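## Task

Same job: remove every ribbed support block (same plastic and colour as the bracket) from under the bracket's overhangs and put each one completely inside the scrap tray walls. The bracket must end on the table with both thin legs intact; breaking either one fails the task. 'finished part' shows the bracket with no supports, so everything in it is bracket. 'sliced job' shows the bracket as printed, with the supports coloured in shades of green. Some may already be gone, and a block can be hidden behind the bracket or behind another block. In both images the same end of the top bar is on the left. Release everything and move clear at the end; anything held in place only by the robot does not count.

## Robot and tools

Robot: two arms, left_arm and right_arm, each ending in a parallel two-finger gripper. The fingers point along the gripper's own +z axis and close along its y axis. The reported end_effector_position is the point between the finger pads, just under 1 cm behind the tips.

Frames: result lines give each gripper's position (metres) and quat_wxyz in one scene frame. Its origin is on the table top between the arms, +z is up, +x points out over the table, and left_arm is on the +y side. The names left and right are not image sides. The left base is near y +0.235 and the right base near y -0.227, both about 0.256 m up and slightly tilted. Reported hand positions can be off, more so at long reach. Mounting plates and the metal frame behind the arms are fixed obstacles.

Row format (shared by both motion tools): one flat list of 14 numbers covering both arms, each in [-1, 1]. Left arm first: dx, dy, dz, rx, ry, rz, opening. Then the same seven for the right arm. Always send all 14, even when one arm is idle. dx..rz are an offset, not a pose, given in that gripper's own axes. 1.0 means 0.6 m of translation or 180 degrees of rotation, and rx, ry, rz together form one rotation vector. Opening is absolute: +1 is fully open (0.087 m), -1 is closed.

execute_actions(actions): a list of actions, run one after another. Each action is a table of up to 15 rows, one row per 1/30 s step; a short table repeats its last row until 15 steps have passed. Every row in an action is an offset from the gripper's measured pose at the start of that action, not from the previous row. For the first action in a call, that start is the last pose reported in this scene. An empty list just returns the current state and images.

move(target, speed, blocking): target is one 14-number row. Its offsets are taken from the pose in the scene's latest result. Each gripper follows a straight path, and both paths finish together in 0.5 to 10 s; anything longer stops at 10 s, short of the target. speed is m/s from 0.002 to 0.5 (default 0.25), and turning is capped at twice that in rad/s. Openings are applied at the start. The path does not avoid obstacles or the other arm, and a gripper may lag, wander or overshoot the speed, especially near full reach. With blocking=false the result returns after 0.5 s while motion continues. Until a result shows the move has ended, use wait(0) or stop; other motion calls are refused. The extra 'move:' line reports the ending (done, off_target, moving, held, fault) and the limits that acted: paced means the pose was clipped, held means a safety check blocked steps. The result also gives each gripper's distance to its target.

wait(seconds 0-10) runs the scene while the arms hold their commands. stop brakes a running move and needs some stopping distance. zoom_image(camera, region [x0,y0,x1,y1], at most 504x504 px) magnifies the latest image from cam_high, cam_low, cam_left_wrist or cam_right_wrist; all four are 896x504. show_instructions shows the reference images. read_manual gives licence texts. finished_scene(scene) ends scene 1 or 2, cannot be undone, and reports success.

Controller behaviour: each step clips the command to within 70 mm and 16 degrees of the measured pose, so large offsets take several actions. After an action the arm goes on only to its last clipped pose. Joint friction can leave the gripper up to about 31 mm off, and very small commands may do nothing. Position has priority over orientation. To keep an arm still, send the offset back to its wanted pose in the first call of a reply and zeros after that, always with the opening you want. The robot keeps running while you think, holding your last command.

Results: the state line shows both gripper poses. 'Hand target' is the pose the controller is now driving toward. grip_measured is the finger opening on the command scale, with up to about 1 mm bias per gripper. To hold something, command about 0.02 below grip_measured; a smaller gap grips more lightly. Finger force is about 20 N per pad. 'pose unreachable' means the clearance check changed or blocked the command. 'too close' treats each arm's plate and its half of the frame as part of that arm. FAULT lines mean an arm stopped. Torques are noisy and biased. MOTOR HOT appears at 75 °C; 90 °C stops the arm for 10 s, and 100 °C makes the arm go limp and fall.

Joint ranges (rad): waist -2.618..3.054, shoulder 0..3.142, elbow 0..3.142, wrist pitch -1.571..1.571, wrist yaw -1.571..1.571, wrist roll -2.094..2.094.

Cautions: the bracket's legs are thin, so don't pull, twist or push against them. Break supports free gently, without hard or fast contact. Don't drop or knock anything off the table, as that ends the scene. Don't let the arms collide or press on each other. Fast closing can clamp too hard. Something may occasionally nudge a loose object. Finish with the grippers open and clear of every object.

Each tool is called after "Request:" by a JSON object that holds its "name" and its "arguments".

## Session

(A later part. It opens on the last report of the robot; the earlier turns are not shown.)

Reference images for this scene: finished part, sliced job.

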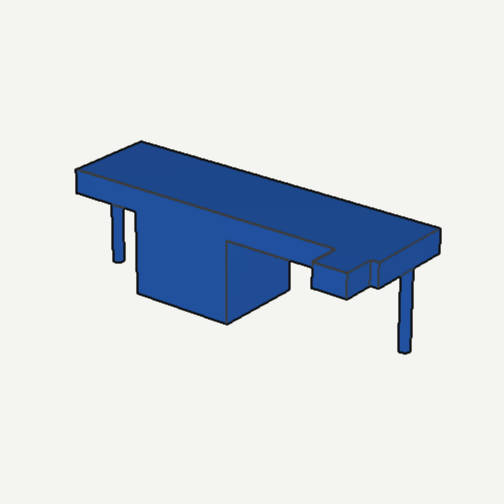

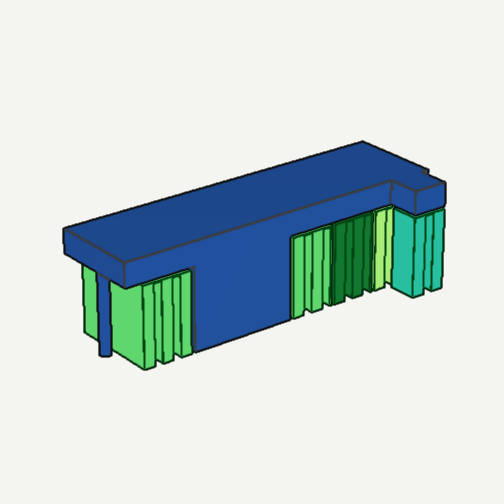

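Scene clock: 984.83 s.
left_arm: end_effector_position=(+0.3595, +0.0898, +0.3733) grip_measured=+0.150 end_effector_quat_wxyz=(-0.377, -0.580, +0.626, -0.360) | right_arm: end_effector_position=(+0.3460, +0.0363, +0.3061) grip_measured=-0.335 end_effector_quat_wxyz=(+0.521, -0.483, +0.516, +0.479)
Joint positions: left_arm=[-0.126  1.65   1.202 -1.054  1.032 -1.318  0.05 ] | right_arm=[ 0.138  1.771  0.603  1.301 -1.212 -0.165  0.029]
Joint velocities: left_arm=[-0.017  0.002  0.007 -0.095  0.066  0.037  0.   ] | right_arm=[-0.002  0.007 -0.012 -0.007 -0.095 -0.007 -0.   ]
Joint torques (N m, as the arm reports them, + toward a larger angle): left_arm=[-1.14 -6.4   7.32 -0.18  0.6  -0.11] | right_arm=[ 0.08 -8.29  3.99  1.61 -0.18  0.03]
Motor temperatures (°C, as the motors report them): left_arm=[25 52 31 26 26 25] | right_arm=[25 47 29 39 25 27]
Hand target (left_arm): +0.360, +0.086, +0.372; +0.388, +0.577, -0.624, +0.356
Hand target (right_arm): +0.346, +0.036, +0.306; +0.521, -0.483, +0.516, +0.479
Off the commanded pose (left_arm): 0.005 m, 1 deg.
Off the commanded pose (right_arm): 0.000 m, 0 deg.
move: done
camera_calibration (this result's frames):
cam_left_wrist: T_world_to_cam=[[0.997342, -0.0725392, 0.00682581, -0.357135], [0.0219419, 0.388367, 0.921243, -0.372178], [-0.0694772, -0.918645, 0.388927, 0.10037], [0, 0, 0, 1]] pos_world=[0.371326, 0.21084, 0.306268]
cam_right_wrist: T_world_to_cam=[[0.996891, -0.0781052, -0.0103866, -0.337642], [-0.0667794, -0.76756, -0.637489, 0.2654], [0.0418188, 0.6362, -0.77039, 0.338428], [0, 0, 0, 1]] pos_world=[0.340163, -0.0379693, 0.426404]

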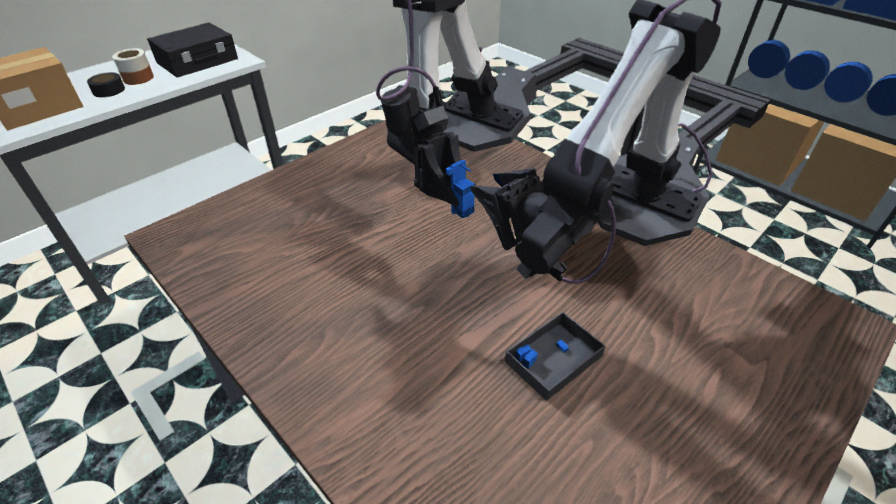

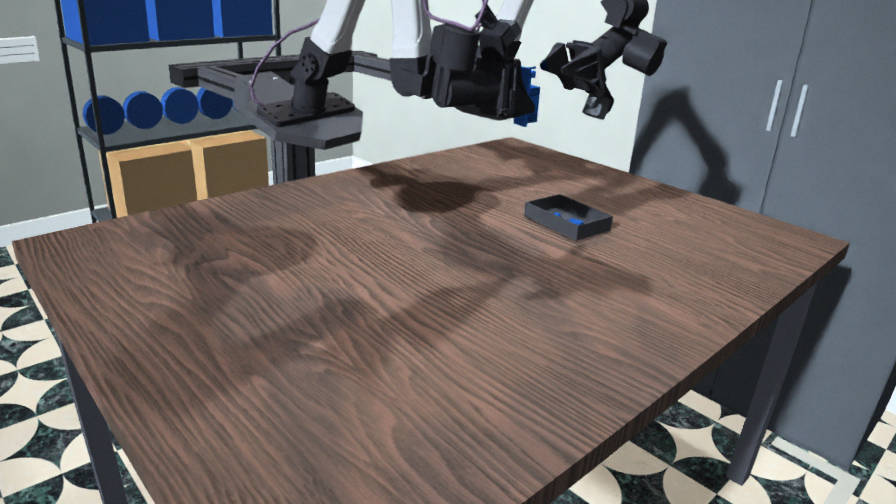

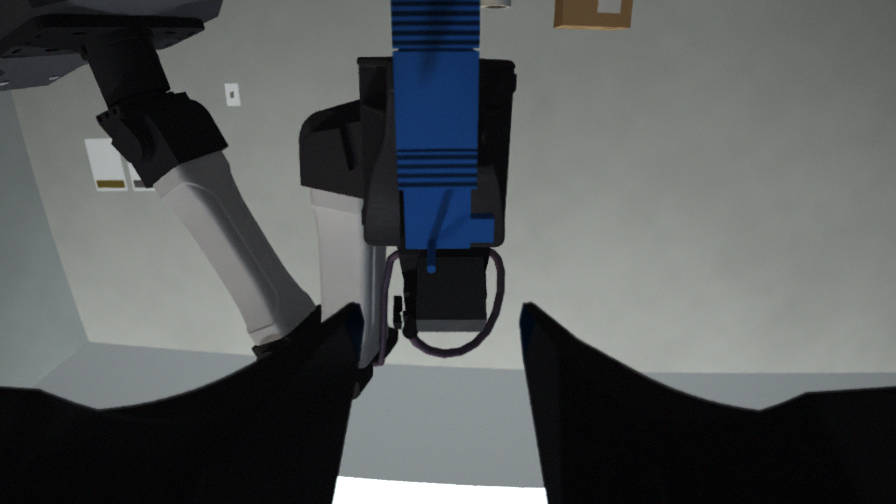

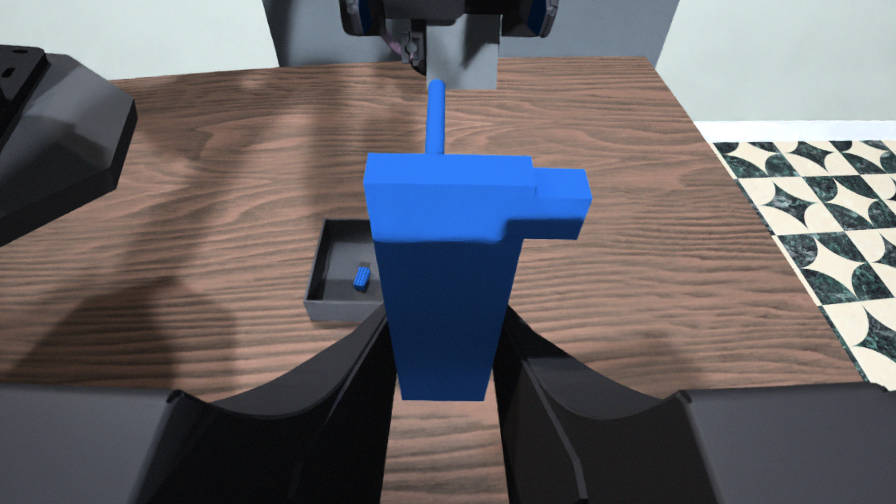

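Request:
{"name": "move", "arguments": {"target": [-0.0033,0.0033,0.0833,0,0,0,0.15, 0,0,0,0,0,0,-0.37], "speed": 0.05}}

Scene clock: 1008.87 s.
left_arm: end_effector_position=(+0.3609, +0.0479, +0.3515) grip_measured=+0.150 end_effector_quat_wxyz=(-0.380, -0.580, +0.622, -0.364) | right_arm: end_effector_position=(+0.3460, +0.0363, +0.3061) grip_measured=-0.335 end_effector_quat_wxyz=(+0.521, -0.483, +0.516, +0.479)
Joint positions: left_arm=[-0.259  1.65   1.085 -0.717  1.021 -1.579  0.05 ] | right_arm=[ 0.138  1.771  0.603  1.301 -1.212 -0.165  0.029]
Joint velocities: left_arm=[ 0.012 -0.007  0.002  0.022  0.007 -0.007 -0.001] | right_arm=[-0.002 -0.022 -0.002 -0.037 -0.037  0.022 -0.   ]
Joint torques (N m, as the arm reports them, + toward a larger angle): left_arm=[-1.32 -9.1   3.57  0.5   0.41 -0.23] | right_arm=[ 0.11 -8.19  3.92  1.63 -0.19  0.03]
Motor temperatures (°C, as the motors report them): left_arm=[25 49 33 26 26 25] | right_arm=[25 47 29 39 25 27]
Hand target (left_arm): +0.355, +0.046, +0.350; +0.377, +0.579, -0.626, +0.362
Hand target (right_arm): +0.346, +0.036, +0.306; +0.521, -0.483, +0.516, +0.479
Off the commanded pose (left_arm): 0.007 m, 1 deg.
Off the commanded pose (right_arm): 0.000 m, 0 deg.
move: done
camera_calibration (this result's frames):
cam_left_wrist: T_world_to_cam=[[0.997686, -0.0678885, 0.00382631, -0.360703], [0.0236899, 0.399789, 0.916301, -0.335288], [-0.063736, -0.914089, 0.400472, 0.0641446], [0, 0, 0, 1]] pos_world=[0.371899, 0.168191, 0.282917]
cam_right_wrist: T_world_to_cam=[[0.996891, -0.0781052, -0.0103866, -0.337642], [-0.0667794, -0.76756, -0.637489, 0.2654], [0.0418188, 0.6362, -0.77039, 0.338428], [0, 0, 0, 1]] pos_world=[0.340163, -0.0379693, 0.426404]

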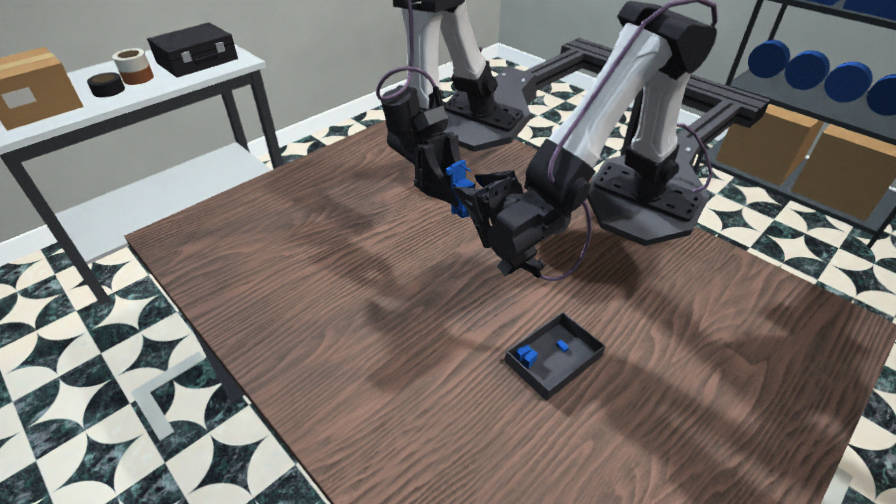

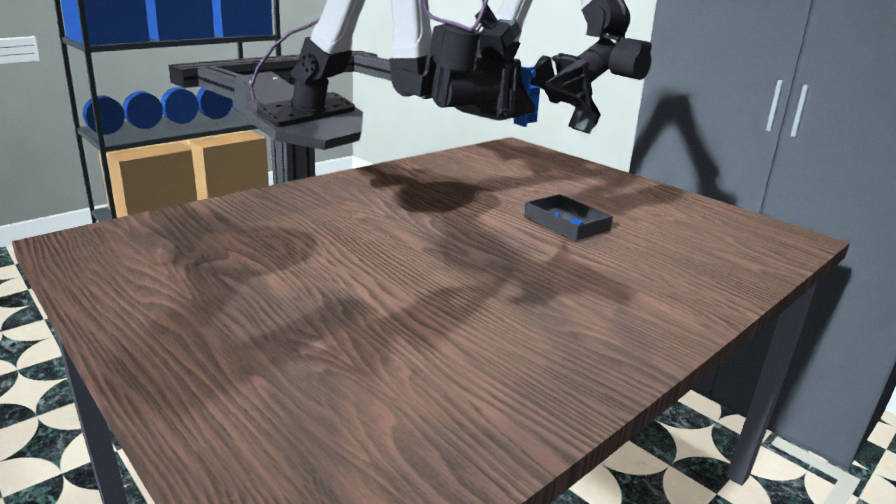

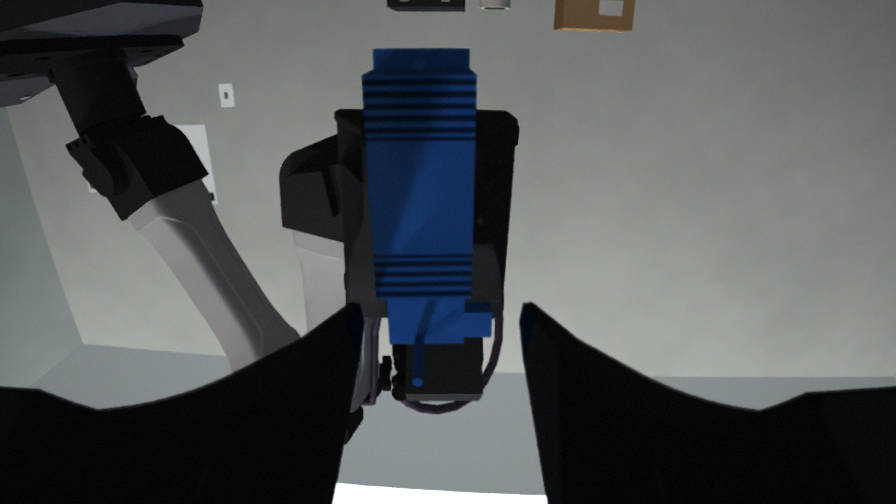

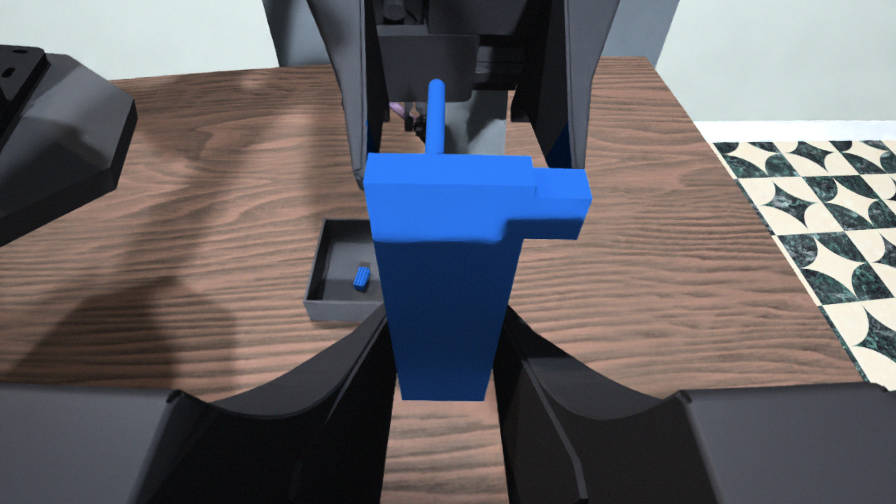

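Request:
{"name": "zoom_image", "arguments": {"camera": "cam_left_wrist", "region": [320, 30, 560, 400]}}

Region (320, 30, 560, 400) of cam_left_wrist's 896x504 image, scaled by 1.362, with more detail than that image has; it fills the left 327 columns of this view, and the rest is white.

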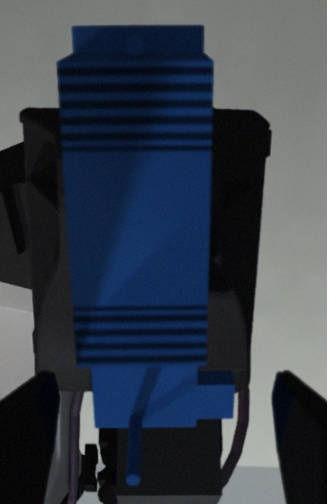

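Request:
{"name": "move", "arguments": {"target": [0,0.0183,0.0342,-0.0111,0,0,0.15, 0,0,0,0,0,0,-0.37], "speed": 0.03}}

Scene clock: 1088.10 s.
left_arm: end_effector_position=(+0.3549, +0.0328, +0.3509) grip_measured=+0.150 end_effector_quat_wxyz=(-0.388, -0.569, +0.628, -0.363) | right_arm: end_effector_position=(+0.3460, +0.0363, +0.3061) grip_measured=-0.335 end_effector_quat_wxyz=(+0.521, -0.483, +0.516, +0.479)
Joint positions: left_arm=[-0.309  1.65   1.066 -0.663  1.017 -1.62   0.05 ] | right_arm=[ 0.138  1.771  0.603  1.301 -1.212 -0.165  0.029]
Joint velocities: left_arm=[ 0.007  0.012  0.002 -0.095 -0.051 -0.051 -0.   ] | right_arm=[-0.002 -0.007  0.002  0.007 -0.007 -0.051 -0.001]
Joint torques (N m, as the arm reports them, + toward a larger angle): left_arm=[-1.52 -7.64  3.49  0.58  0.43 -0.22] | right_arm=[ 0.11 -8.31  3.91  1.62 -0.18  0.  ]
Motor temperatures (°C, as the motors report them): left_arm=[25 52 31 26 26 25] | right_arm=[25 46 29 39 25 27]
Hand target (left_arm): +0.349, +0.030, +0.343; -0.391, -0.573, +0.628, -0.353
Hand target (right_arm): +0.346, +0.036, +0.306; +0.521, -0.483, +0.516, +0.479
Off the commanded pose (left_arm): 0.011 m, 1 deg.
Off the commanded pose (right_arm): 0.000 m, 0 deg.
move: off_target (left_arm)
camera_calibration (this result's frames):
cam_left_wrist: T_world_to_cam=[[0.99561, -0.0934219, 0.00576314, -0.354838], [0.0330731, 0.408729, 0.912056, -0.330667], [-0.0875616, -0.907862, 0.410025, 0.0550553], [0, 0, 0, 1]] pos_world=[0.369037, 0.151986, 0.281058]
cam_right_wrist: T_world_to_cam=[[0.996891, -0.0781052, -0.0103866, -0.337642], [-0.0667794, -0.76756, -0.637489, 0.2654], [0.0418188, 0.6362, -0.77039, 0.338428], [0, 0, 0, 1]] pos_world=[0.340163, -0.0379693, 0.426404]

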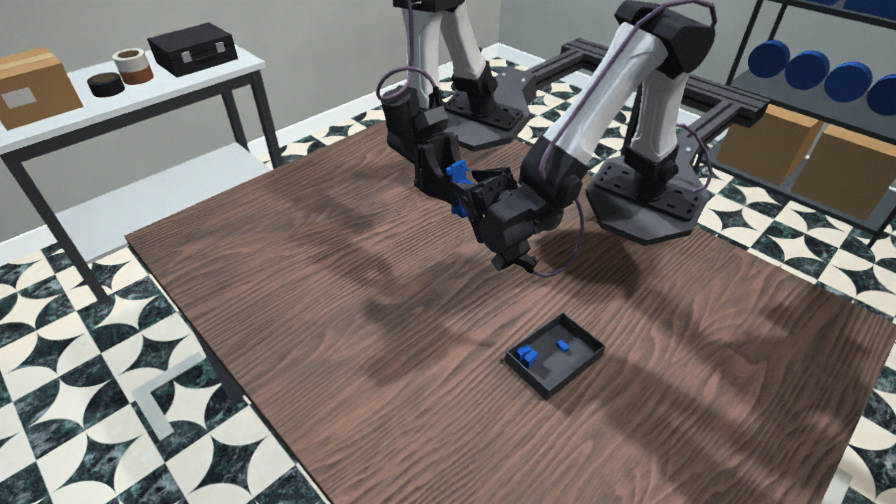

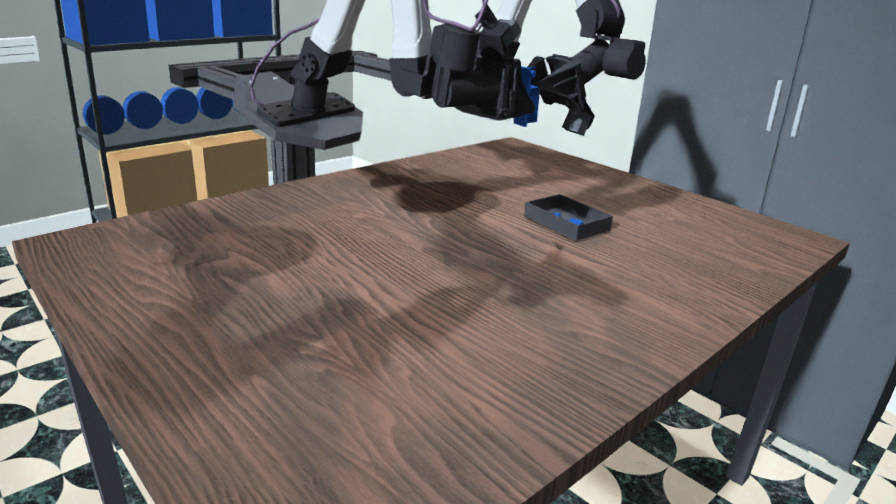

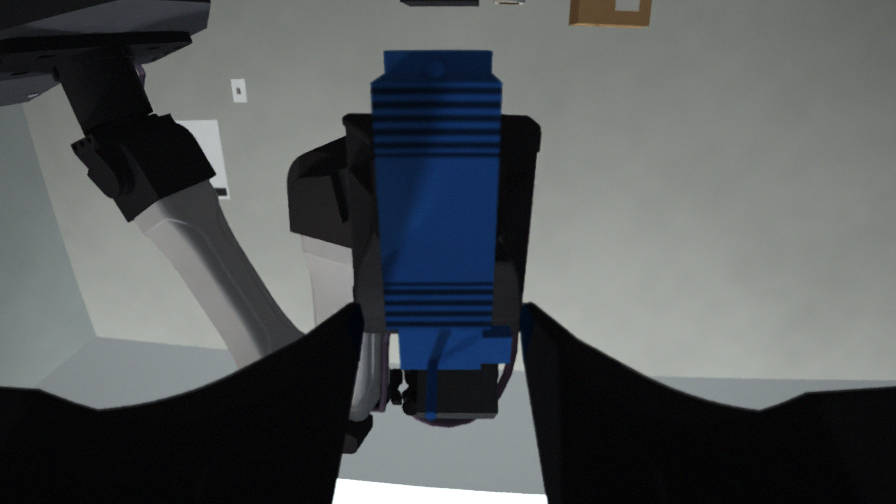

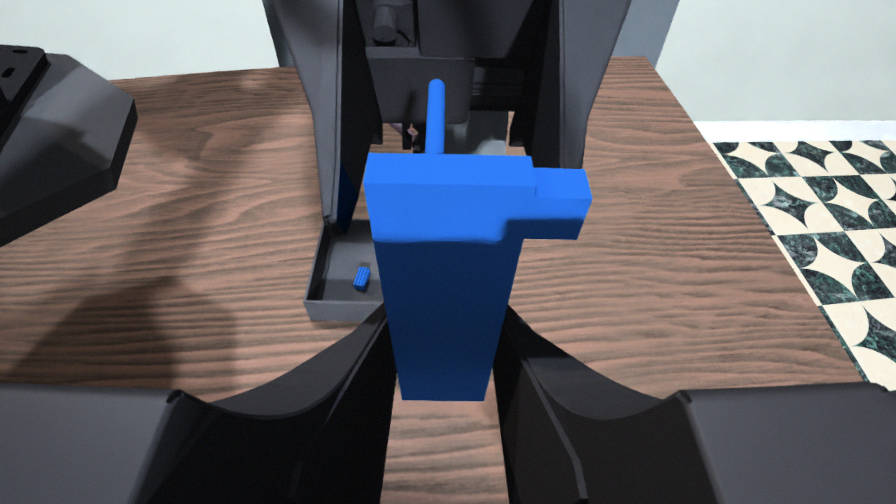

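Request:
{"name": "zoom_image", "arguments": {"camera": "cam_left_wrist", "region": [330, 40, 560, 430]}}

Region (330, 40, 560, 430) of cam_left_wrist's 896x504 image, scaled by 1.292, with more detail than that image has; it fills the left 297 columns of this view, and the rest is white.

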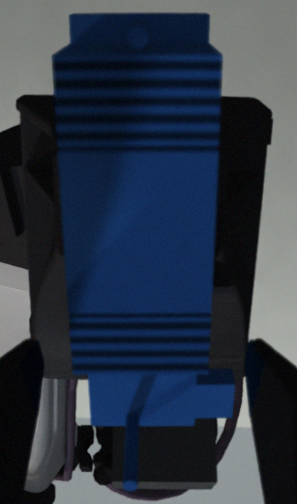

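Request:
{"name": "move", "arguments": {"target": [-0.0146,0,0.0035,0,-0.0159,0,0.15, 0,0,0,0,0,0,-0.37], "speed": 0.02}}

Scene clock: 1111.27 s.
left_arm: end_effector_position=(+0.3561, +0.0342, +0.3445) grip_measured=+0.150 end_effector_quat_wxyz=(-0.375, -0.576, +0.634, -0.354) | right_arm: end_effector_position=(+0.3460, +0.0363, +0.3061) grip_measured=-0.335 end_effector_quat_wxyz=(+0.521, -0.483, +0.516, +0.479)
Joint positions: left_arm=[-0.309  1.65   1.066 -0.659  0.98  -1.622  0.05 ] | right_arm=[ 0.138  1.771  0.603  1.301 -1.212 -0.165  0.029]
Joint velocities: left_arm=[ 0.007  0.002 -0.017 -0.007 -0.066 -0.007 -0.   ] | right_arm=[-0.002  0.012  0.002  0.037 -0.022  0.007 -0.   ]
Joint torques (N m, as the arm reports them, + toward a larger angle): left_arm=[-0.55 -8.02  5.86  0.38  0.41 -0.11] | right_arm=[ 0.06 -8.26  3.9   1.6  -0.18  0.04]
Motor temperatures (°C, as the motors report them): left_arm=[25 50 31 26 26 25] | right_arm=[25 46 29 39 25 27]
Hand target (left_arm): +0.355, +0.035, +0.342; -0.372, -0.578, +0.637, -0.349
Hand target (right_arm): +0.346, +0.036, +0.306; +0.521, -0.483, +0.516, +0.479
Off the commanded pose (left_arm): 0.003 m, 1 deg.
Off the commanded pose (right_arm): 0.000 m, 0 deg.
move: done
camera_calibration (this result's frames):
cam_left_wrist: T_world_to_cam=[[0.995903, -0.0900237, 0.00856656, -0.357057], [0.0259624, 0.375379, 0.926508, -0.32674], [-0.0866233, -0.922489, 0.376178, 0.0709407], [0, 0, 0, 1]] pos_world=[0.370222, 0.15595, 0.2791]
cam_right_wrist: T_world_to_cam=[[0.996891, -0.0781052, -0.0103866, -0.337642], [-0.0667794, -0.76756, -0.637489, 0.2654], [0.0418188, 0.6362, -0.77039, 0.338428], [0, 0, 0, 1]] pos_world=[0.340163, -0.0379693, 0.426404]

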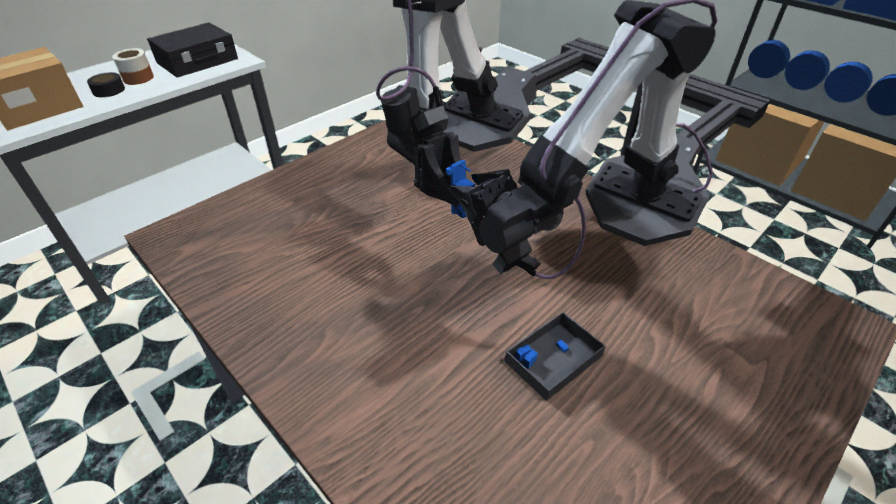

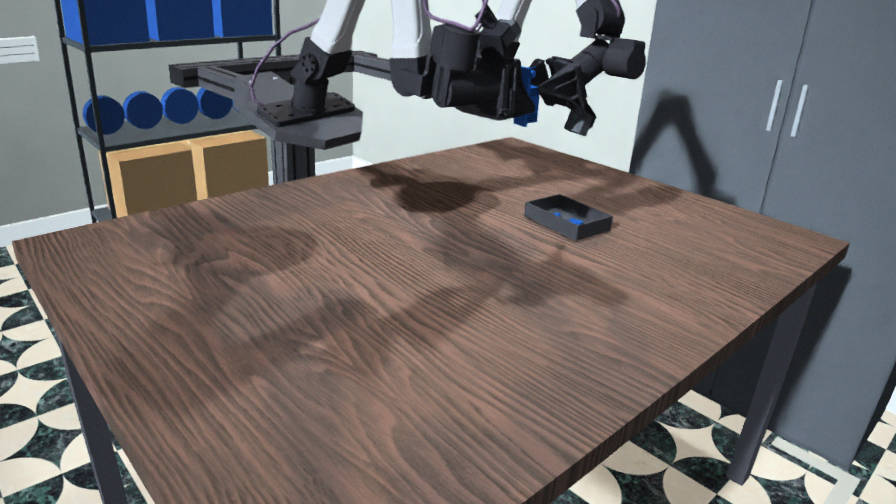

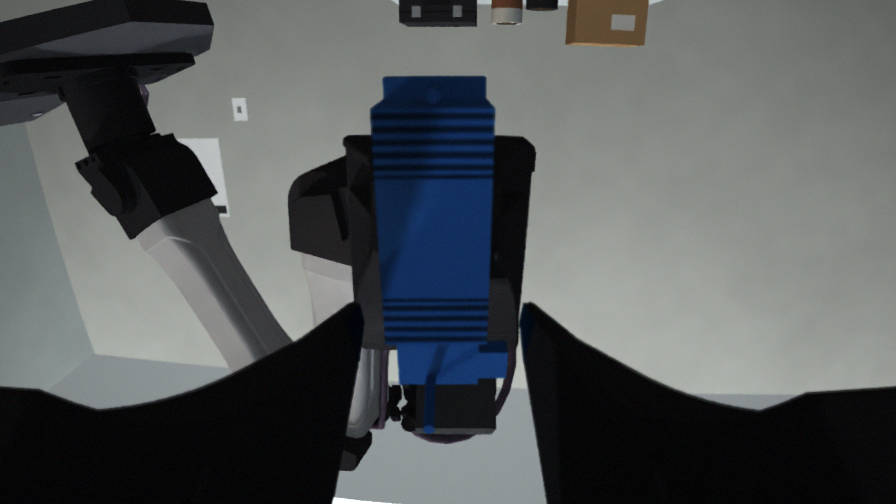

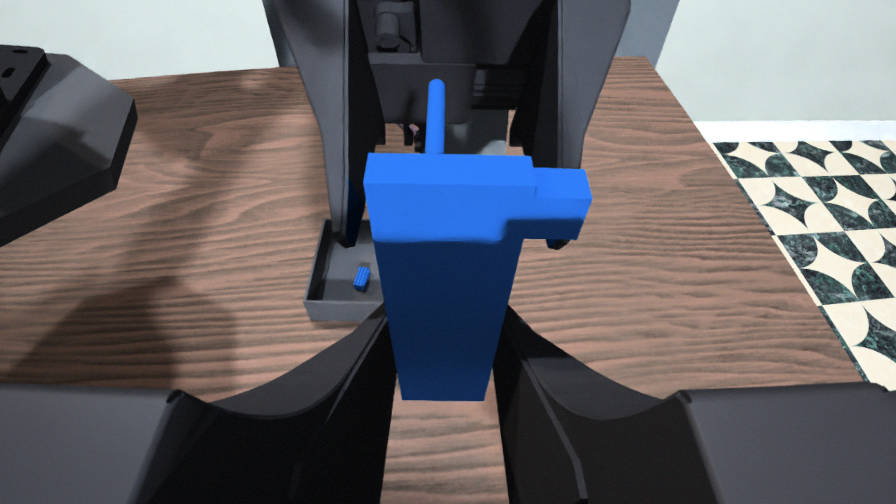

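Request:
{"name": "zoom_image", "arguments": {"camera": "cam_left_wrist", "region": [330, 60, 560, 440]}}

Region (330, 60, 560, 440) of cam_left_wrist's 896x504 image, scaled by 1.326, with more detail than that image has; it fills the left 305 columns of this view, and the rest is white.

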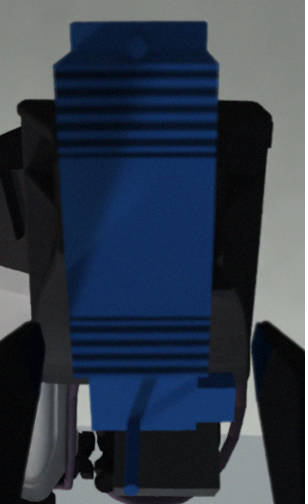

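Request:
{"name": "execute_actions", "arguments": {"actions": [[[0,0,0,0,0,0,0.12, 0,0,0,0,0,0,-0.37],[0,0,0,0,0,0,0.09, 0,0,0,0,0,0,-0.37],[0,0,0,0,0,0,0.06, 0,0,0,0,0,0,-0.37],[0,0,0,0,0,0,0.03, 0,0,0,0,0,0,-0.37],[0,0,0,0,0,0,0.0, 0,0,0,0,0,0,-0.37],[0,0,0,0,0,0,-0.03, 0,0,0,0,0,0,-0.37],[0,0,0,0,0,0,-0.06, 0,0,0,0,0,0,-0.37],[0,0,0,0,0,0,-0.09, 0,0,0,0,0,0,-0.37],[0,0,0,0,0,0,-0.12, 0,0,0,0,0,0,-0.37],[0,0,0,0,0,0,-0.15, 0,0,0,0,0,0,-0.37],[0,0,0,0,0,0,-0.18, 0,0,0,0,0,0,-0.37],[0,0,0,0,0,0,-0.20, 0,0,0,0,0,0,-0.37],[0,0,0,0,0,0,-0.22, 0,0,0,0,0,0,-0.37],[0,0,0,0,0,0,-0.24, 0,0,0,0,0,0,-0.37],[0,0,0,0,0,0,-0.25, 0,0,0,0,0,0,-0.37]],[[0,0,0,0,0,0,-0.26, 0,0,0,0,0,0,-0.37],[0,0,0,0,0,0,-0.27, 0,0,0,0,0,0,-0.37],[0,0,0,0,0,0,-0.28, 0,0,0,0,0,0,-0.37],[0,0,0,0,0,0,-0.29, 0,0,0,0,0,0,-0.37],[0,0,0,0,0,0,-0.30, 0,0,0,0,0,0,-0.37],[0,0,0,0,0,0,-0.31, 0,0,0,0,0,0,-0.37],[0,0,0,0,0,0,-0.32, 0,0,0,0,0,0,-0.37],[0,0,0,0,0,0,-0.33, 0,0,0,0,0,0,-0.37],[0,0,0,0,0,0,-0.34, 0,0,0,0,0,0,-0.37],[0,0,0,0,0,0,-0.35, 0,0,0,0,0,0,-0.37],[0,0,0,0,0,0,-0.36, 0,0,0,0,0,0,-0.37],[0,0,0,0,0,0,-0.37, 0,0,0,0,0,0,-0.37],[0,0,0,0,0,0,-0.38, 0,0,0,0,0,0,-0.37],[0,0,0,0,0,0,-0.39, 0,0,0,0,0,0,-0.37],[0,0,0,0,0,0,-0.39, 0,0,0,0,0,0,-0.37]]]}}

Scene clock: 1128.43 s.
left_arm: end_effector_position=(+0.3561, +0.0343, +0.3442) grip_measured=-0.369 end_effector_quat_wxyz=(-0.374, -0.577, +0.635, -0.353) | right_arm: end_effector_position=(+0.3470, +0.0361, +0.3059) grip_measured=-0.335 end_effector_quat_wxyz=(+0.522, -0.482, +0.517, +0.477)
Joint positions: left_arm=[-0.309  1.65   1.066 -0.659  0.979 -1.622  0.028] | right_arm=[ 0.138  1.771  0.603  1.301 -1.206 -0.165  0.029]
Joint velocities: left_arm=[-0.007  0.012 -0.007 -0.051 -0.037 -0.037  0.001] | right_arm=[-0.007 -0.007  0.012 -0.007 -0.007 -0.007  0.   ]
Joint torques (N m, as the arm reports them, + toward a larger angle): left_arm=[-0.51 -7.97  5.75  0.43  0.55 -0.16] | right_arm=[ 0.14 -8.3   4.04  1.63 -0.25  0.02]
Motor temperatures (°C, as the motors report them): left_arm=[25 50 32 26 26 25] | right_arm=[25 46 29 39 25 27]
Hand target (left_arm): +0.356, +0.034, +0.344; -0.374, -0.577, +0.635, -0.353
Hand target (right_arm): +0.346, +0.036, +0.306; +0.521, -0.483, +0.516, +0.479
Off the commanded pose (left_arm): 0.000 m, 0 deg.
Off the commanded pose (right_arm): 0.001 m, 0 deg.
camera_calibration (this result's frames):
cam_left_wrist: T_world_to_cam=[[0.99591, -0.0899425, 0.00859656, -0.357088], [0.0257723, 0.373979, 0.927079, -0.326601], [-0.0865988, -0.923066, 0.374767, 0.0716021], [0, 0, 0, 1]] pos_world=[0.370245, 0.156118, 0.279021]
cam_right_wrist: T_world_to_cam=[[0.996433, -0.0837486, -0.0103849, -0.338274], [-0.0711636, -0.767733, -0.636806, 0.266596], [0.0453587, 0.635273, -0.770954, 0.337318], [0, 0, 0, 1]] pos_world=[0.340739, -0.0379443, 0.426314]

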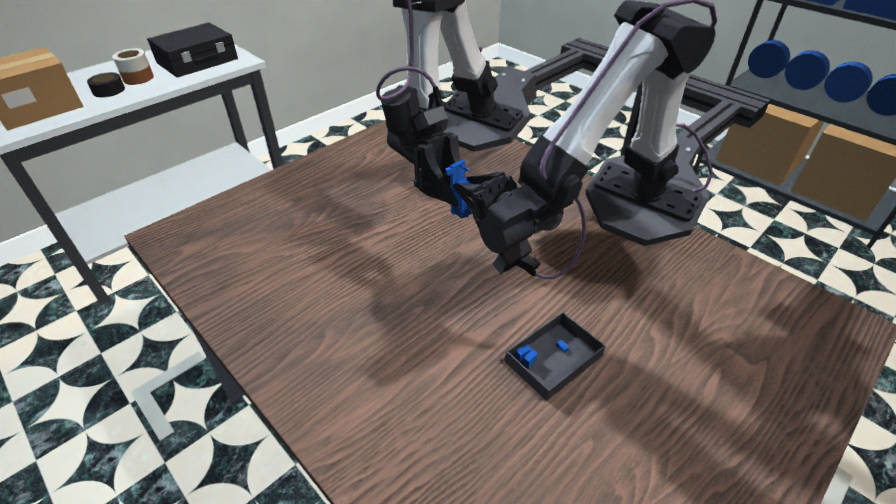

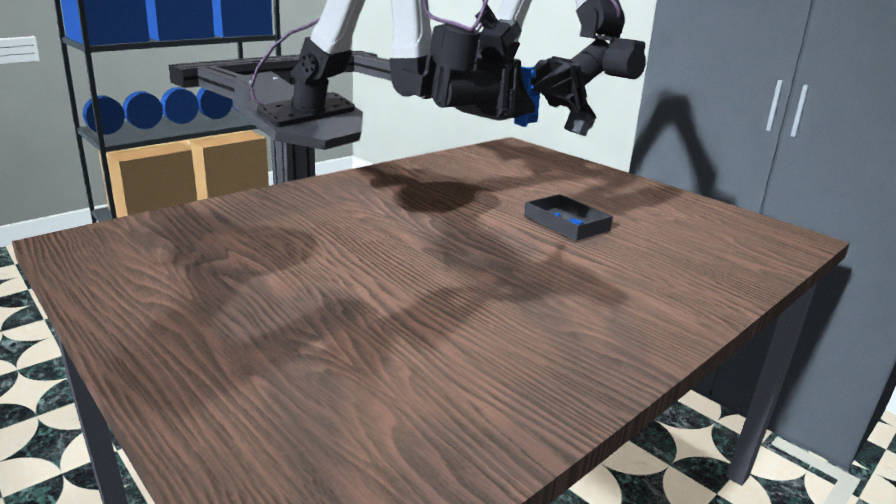

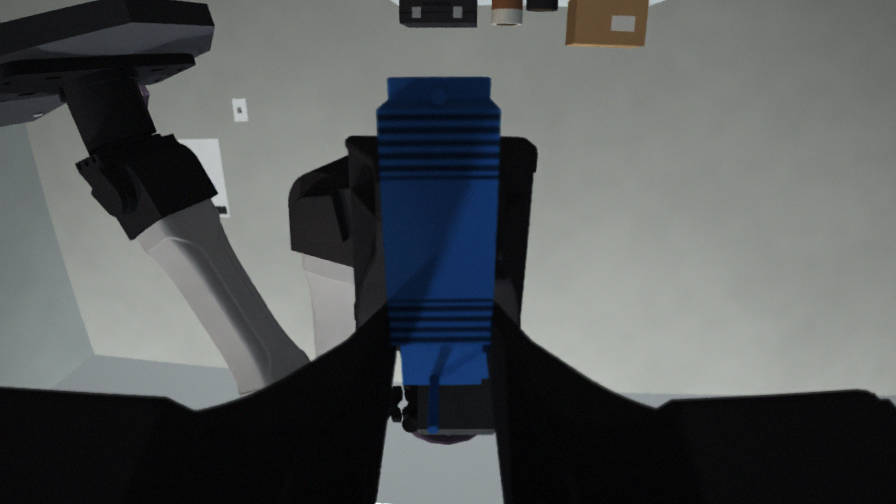

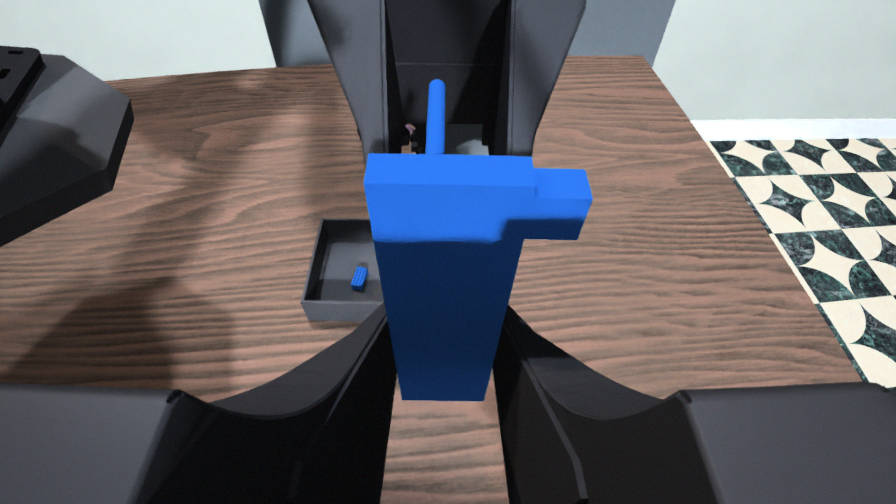

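Request:
{"name": "move", "arguments": {"target": [0,0,0,0.0246,0,-0.0130,-0.40, 0,0,0,0.0278,0,0,-0.37], "speed": 0.03}}

Scene clock: 1134.53 s.
left_arm: end_effector_position=(+0.3603, +0.0344, +0.3468) grip_measured=-0.369 end_effector_quat_wxyz=(-0.364, -0.601, +0.608, -0.371) | right_arm: end_effector_position=(+0.3543, +0.0344, +0.3059) grip_measured=-0.335 end_effector_quat_wxyz=(+0.546, -0.462, +0.534, +0.451)
Joint positions: left_arm=[-0.309  1.588  0.977 -0.502  0.98  -1.771  0.028] | right_arm=[ 0.147  1.771  0.567  1.371 -1.111 -0.148  0.029]
Joint velocities: left_arm=[ 0.002 -0.007 -0.002  0.007 -0.007 -0.066 -0.   ] | right_arm=[-0.007 -0.012 -0.007  0.037  0.022  0.022  0.   ]
Joint torques (N m, as the arm reports them, + toward a larger angle): left_arm=[-0.82 -8.69  3.75  0.76  0.41 -0.25] | right_arm=[ 1.12 -8.95  1.75  1.75 -0.09  0.1 ]
Motor temperatures (°C, as the motors report them): left_arm=[25 50 32 26 26 25] | right_arm=[25 46 29 39 25 27]
Hand target (left_arm): +0.356, +0.034, +0.345; +0.359, +0.603, -0.608, +0.370
Hand target (right_arm): +0.347, +0.036, +0.306; +0.542, -0.459, +0.537, +0.455
Off the commanded pose (left_arm): 0.005 m, 1 deg.
Off the commanded pose (right_arm): 0.007 m, 1 deg.
move: done
camera_calibration (this result's frames):
cam_left_wrist: T_world_to_cam=[[0.999951, -0.00782812, 0.00599194, -0.364689], [-0.00251563, 0.385069, 0.922884, -0.317878], [-0.00953176, -0.922855, 0.38503, 0.0398159], [0, 0, 0, 1]] pos_world=[0.364251, 0.156294, 0.28022]
cam_right_wrist: T_world_to_cam=[[0.985286, -0.170891, 0.00260575, -0.342676], [-0.129852, -0.758407, -0.638715, 0.286809], [0.111127, 0.628979, -0.769439, 0.314522], [0, 0, 0, 1]] pos_world=[0.339925, -0.03887, 0.426088]

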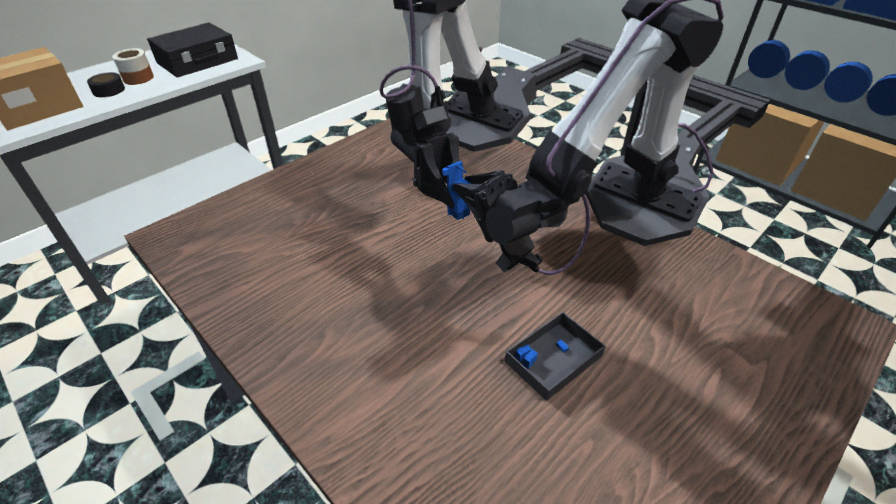

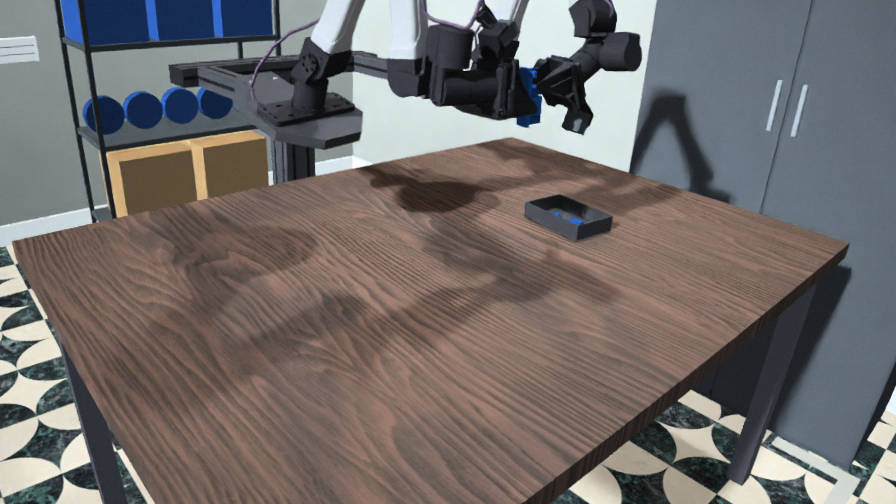

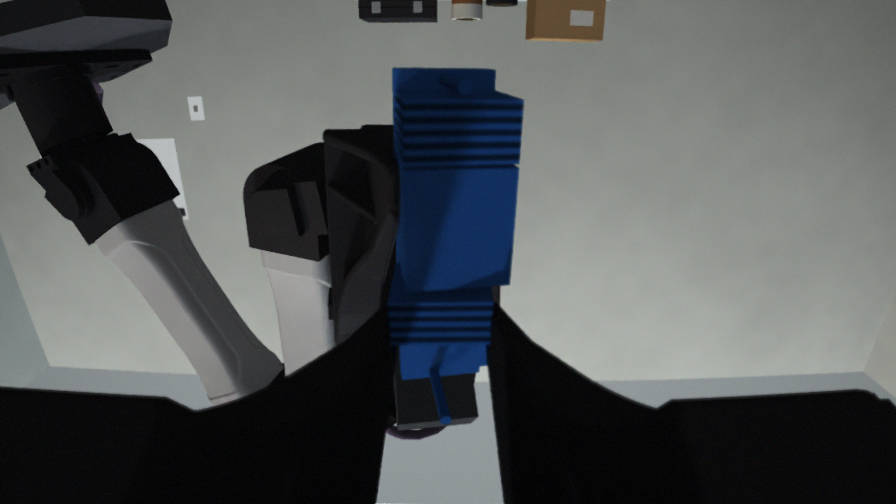

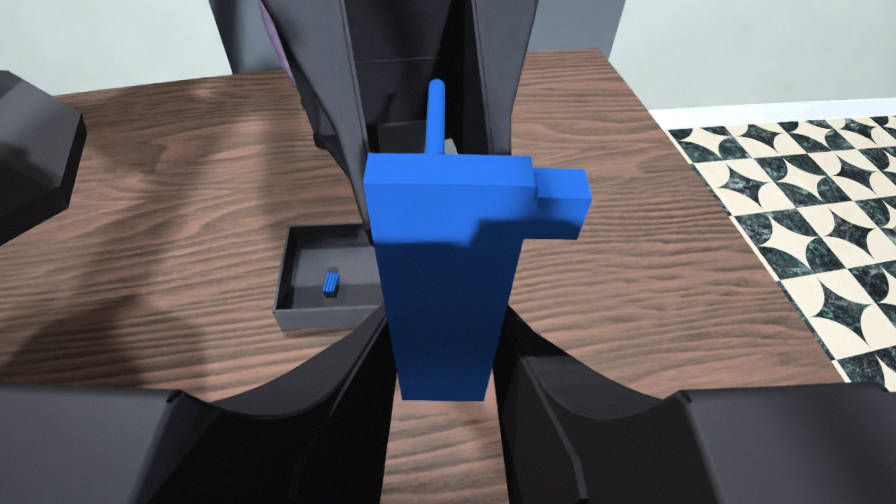

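Request:
{"name": "move", "arguments": {"target": [0,0,-0.11,0,0,0,-0.40, 0,0,0,0,0,0,-0.37], "speed": 0.04}}

Scene clock: 1145.30 s.
left_arm: end_effector_position=(+0.3568, +0.0903, +0.3707) grip_measured=-0.369 end_effector_quat_wxyz=(-0.366, -0.601, +0.610, -0.365) | right_arm: end_effector_position=(+0.3549, +0.0343, +0.3062) grip_measured=-0.335 end_effector_quat_wxyz=(+0.547, -0.461, +0.535, +0.450)
Joint positions: left_arm=[-0.122  1.588  1.118 -0.947  1.031 -1.422  0.028] | right_arm=[ 0.147  1.771  0.567  1.373 -1.107 -0.147  0.029]
Joint velocities: left_arm=[-0.007 -0.002  0.007 -0.037 -0.037 -0.007 -0.001] | right_arm=[ 0.002  0.002  0.012 -0.022 -0.007 -0.037  0.001]
Joint torques (N m, as the arm reports them, + toward a larger angle): left_arm=[ 1.09 -7.96  7.52 -0.04  0.61 -0.08] | right_arm=[ 0.12 -8.17  3.7   1.65 -0.21  0.03]
Motor temperatures (°C, as the motors report them): left_arm=[25 50 32 26 26 25] | right_arm=[25 47 29 39 25 27]
Hand target (left_arm): +0.360, +0.094, +0.376; +0.363, +0.601, -0.609, +0.369
Hand target (right_arm): +0.354, +0.034, +0.306; +0.546, -0.462, +0.535, +0.451
Off the commanded pose (left_arm): 0.008 m, 1 deg.
Off the commanded pose (right_arm): 0.001 m, 0 deg.
move: done
camera_calibration (this result's frames):
cam_left_wrist: T_world_to_cam=[[0.999857, -0.0167716, -0.0019886, -0.357063], [0.00820358, 0.379364, 0.925211, -0.365642], [-0.0147629, -0.925095, 0.379448, 0.0862604], [0, 0, 0, 1]] pos_world=[0.361286, 0.212522, 0.304854]
cam_right_wrist: T_world_to_cam=[[0.984671, -0.174376, 0.00388068, -0.343424], [-0.131665, -0.757713, -0.639167, 0.287757], [0.114396, 0.628859, -0.769058, 0.313444], [0, 0, 0, 1]] pos_world=[0.340191, -0.0389594, 0.426314]

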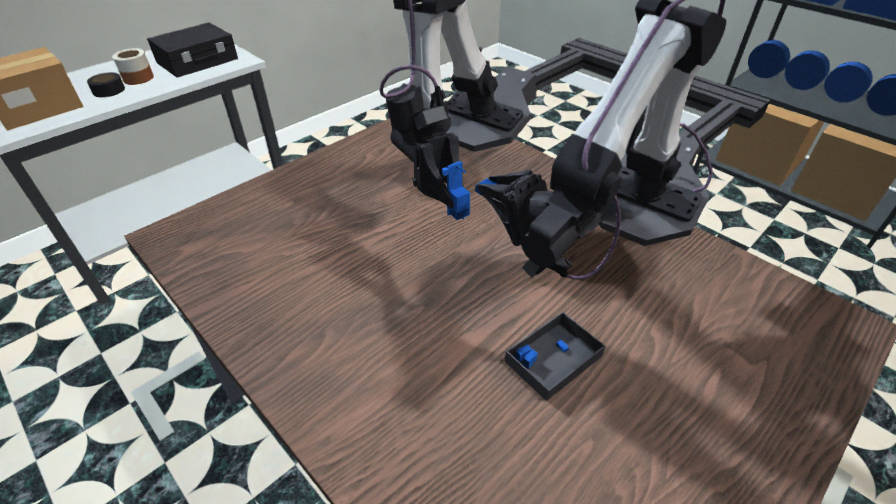

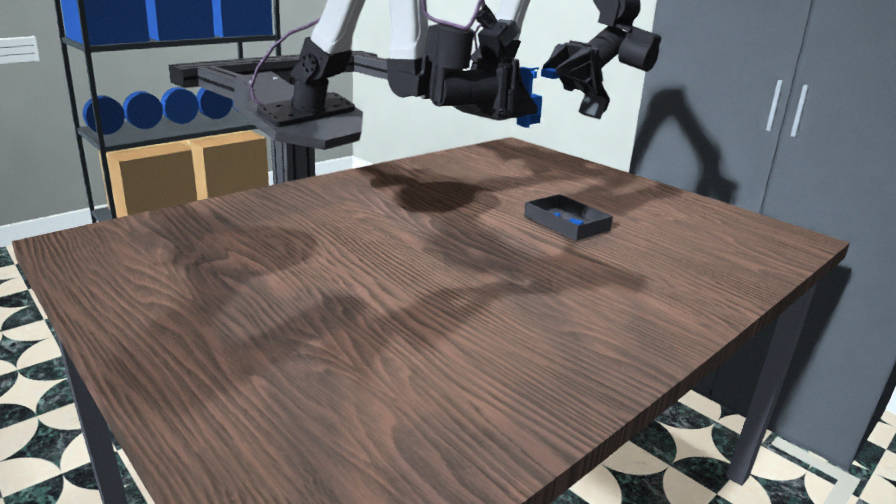

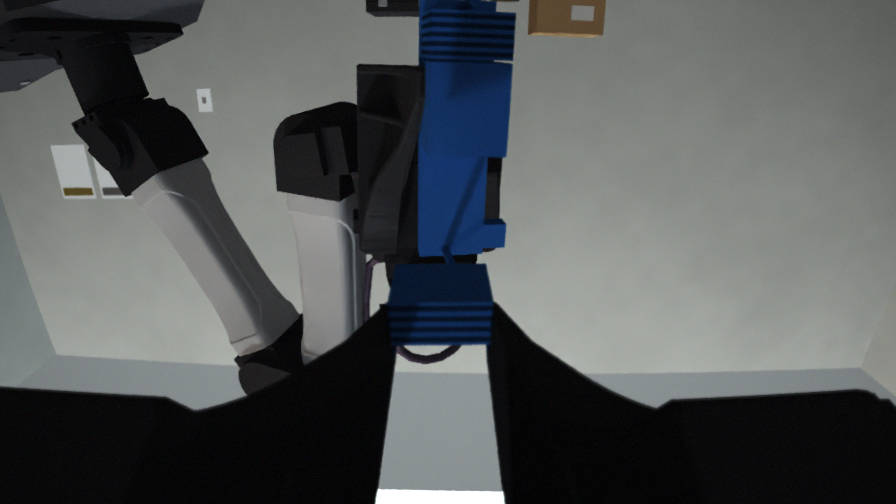

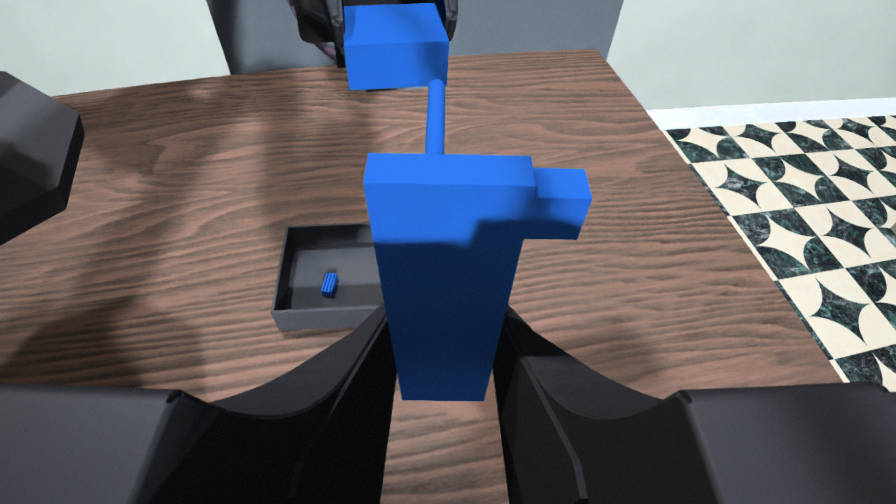

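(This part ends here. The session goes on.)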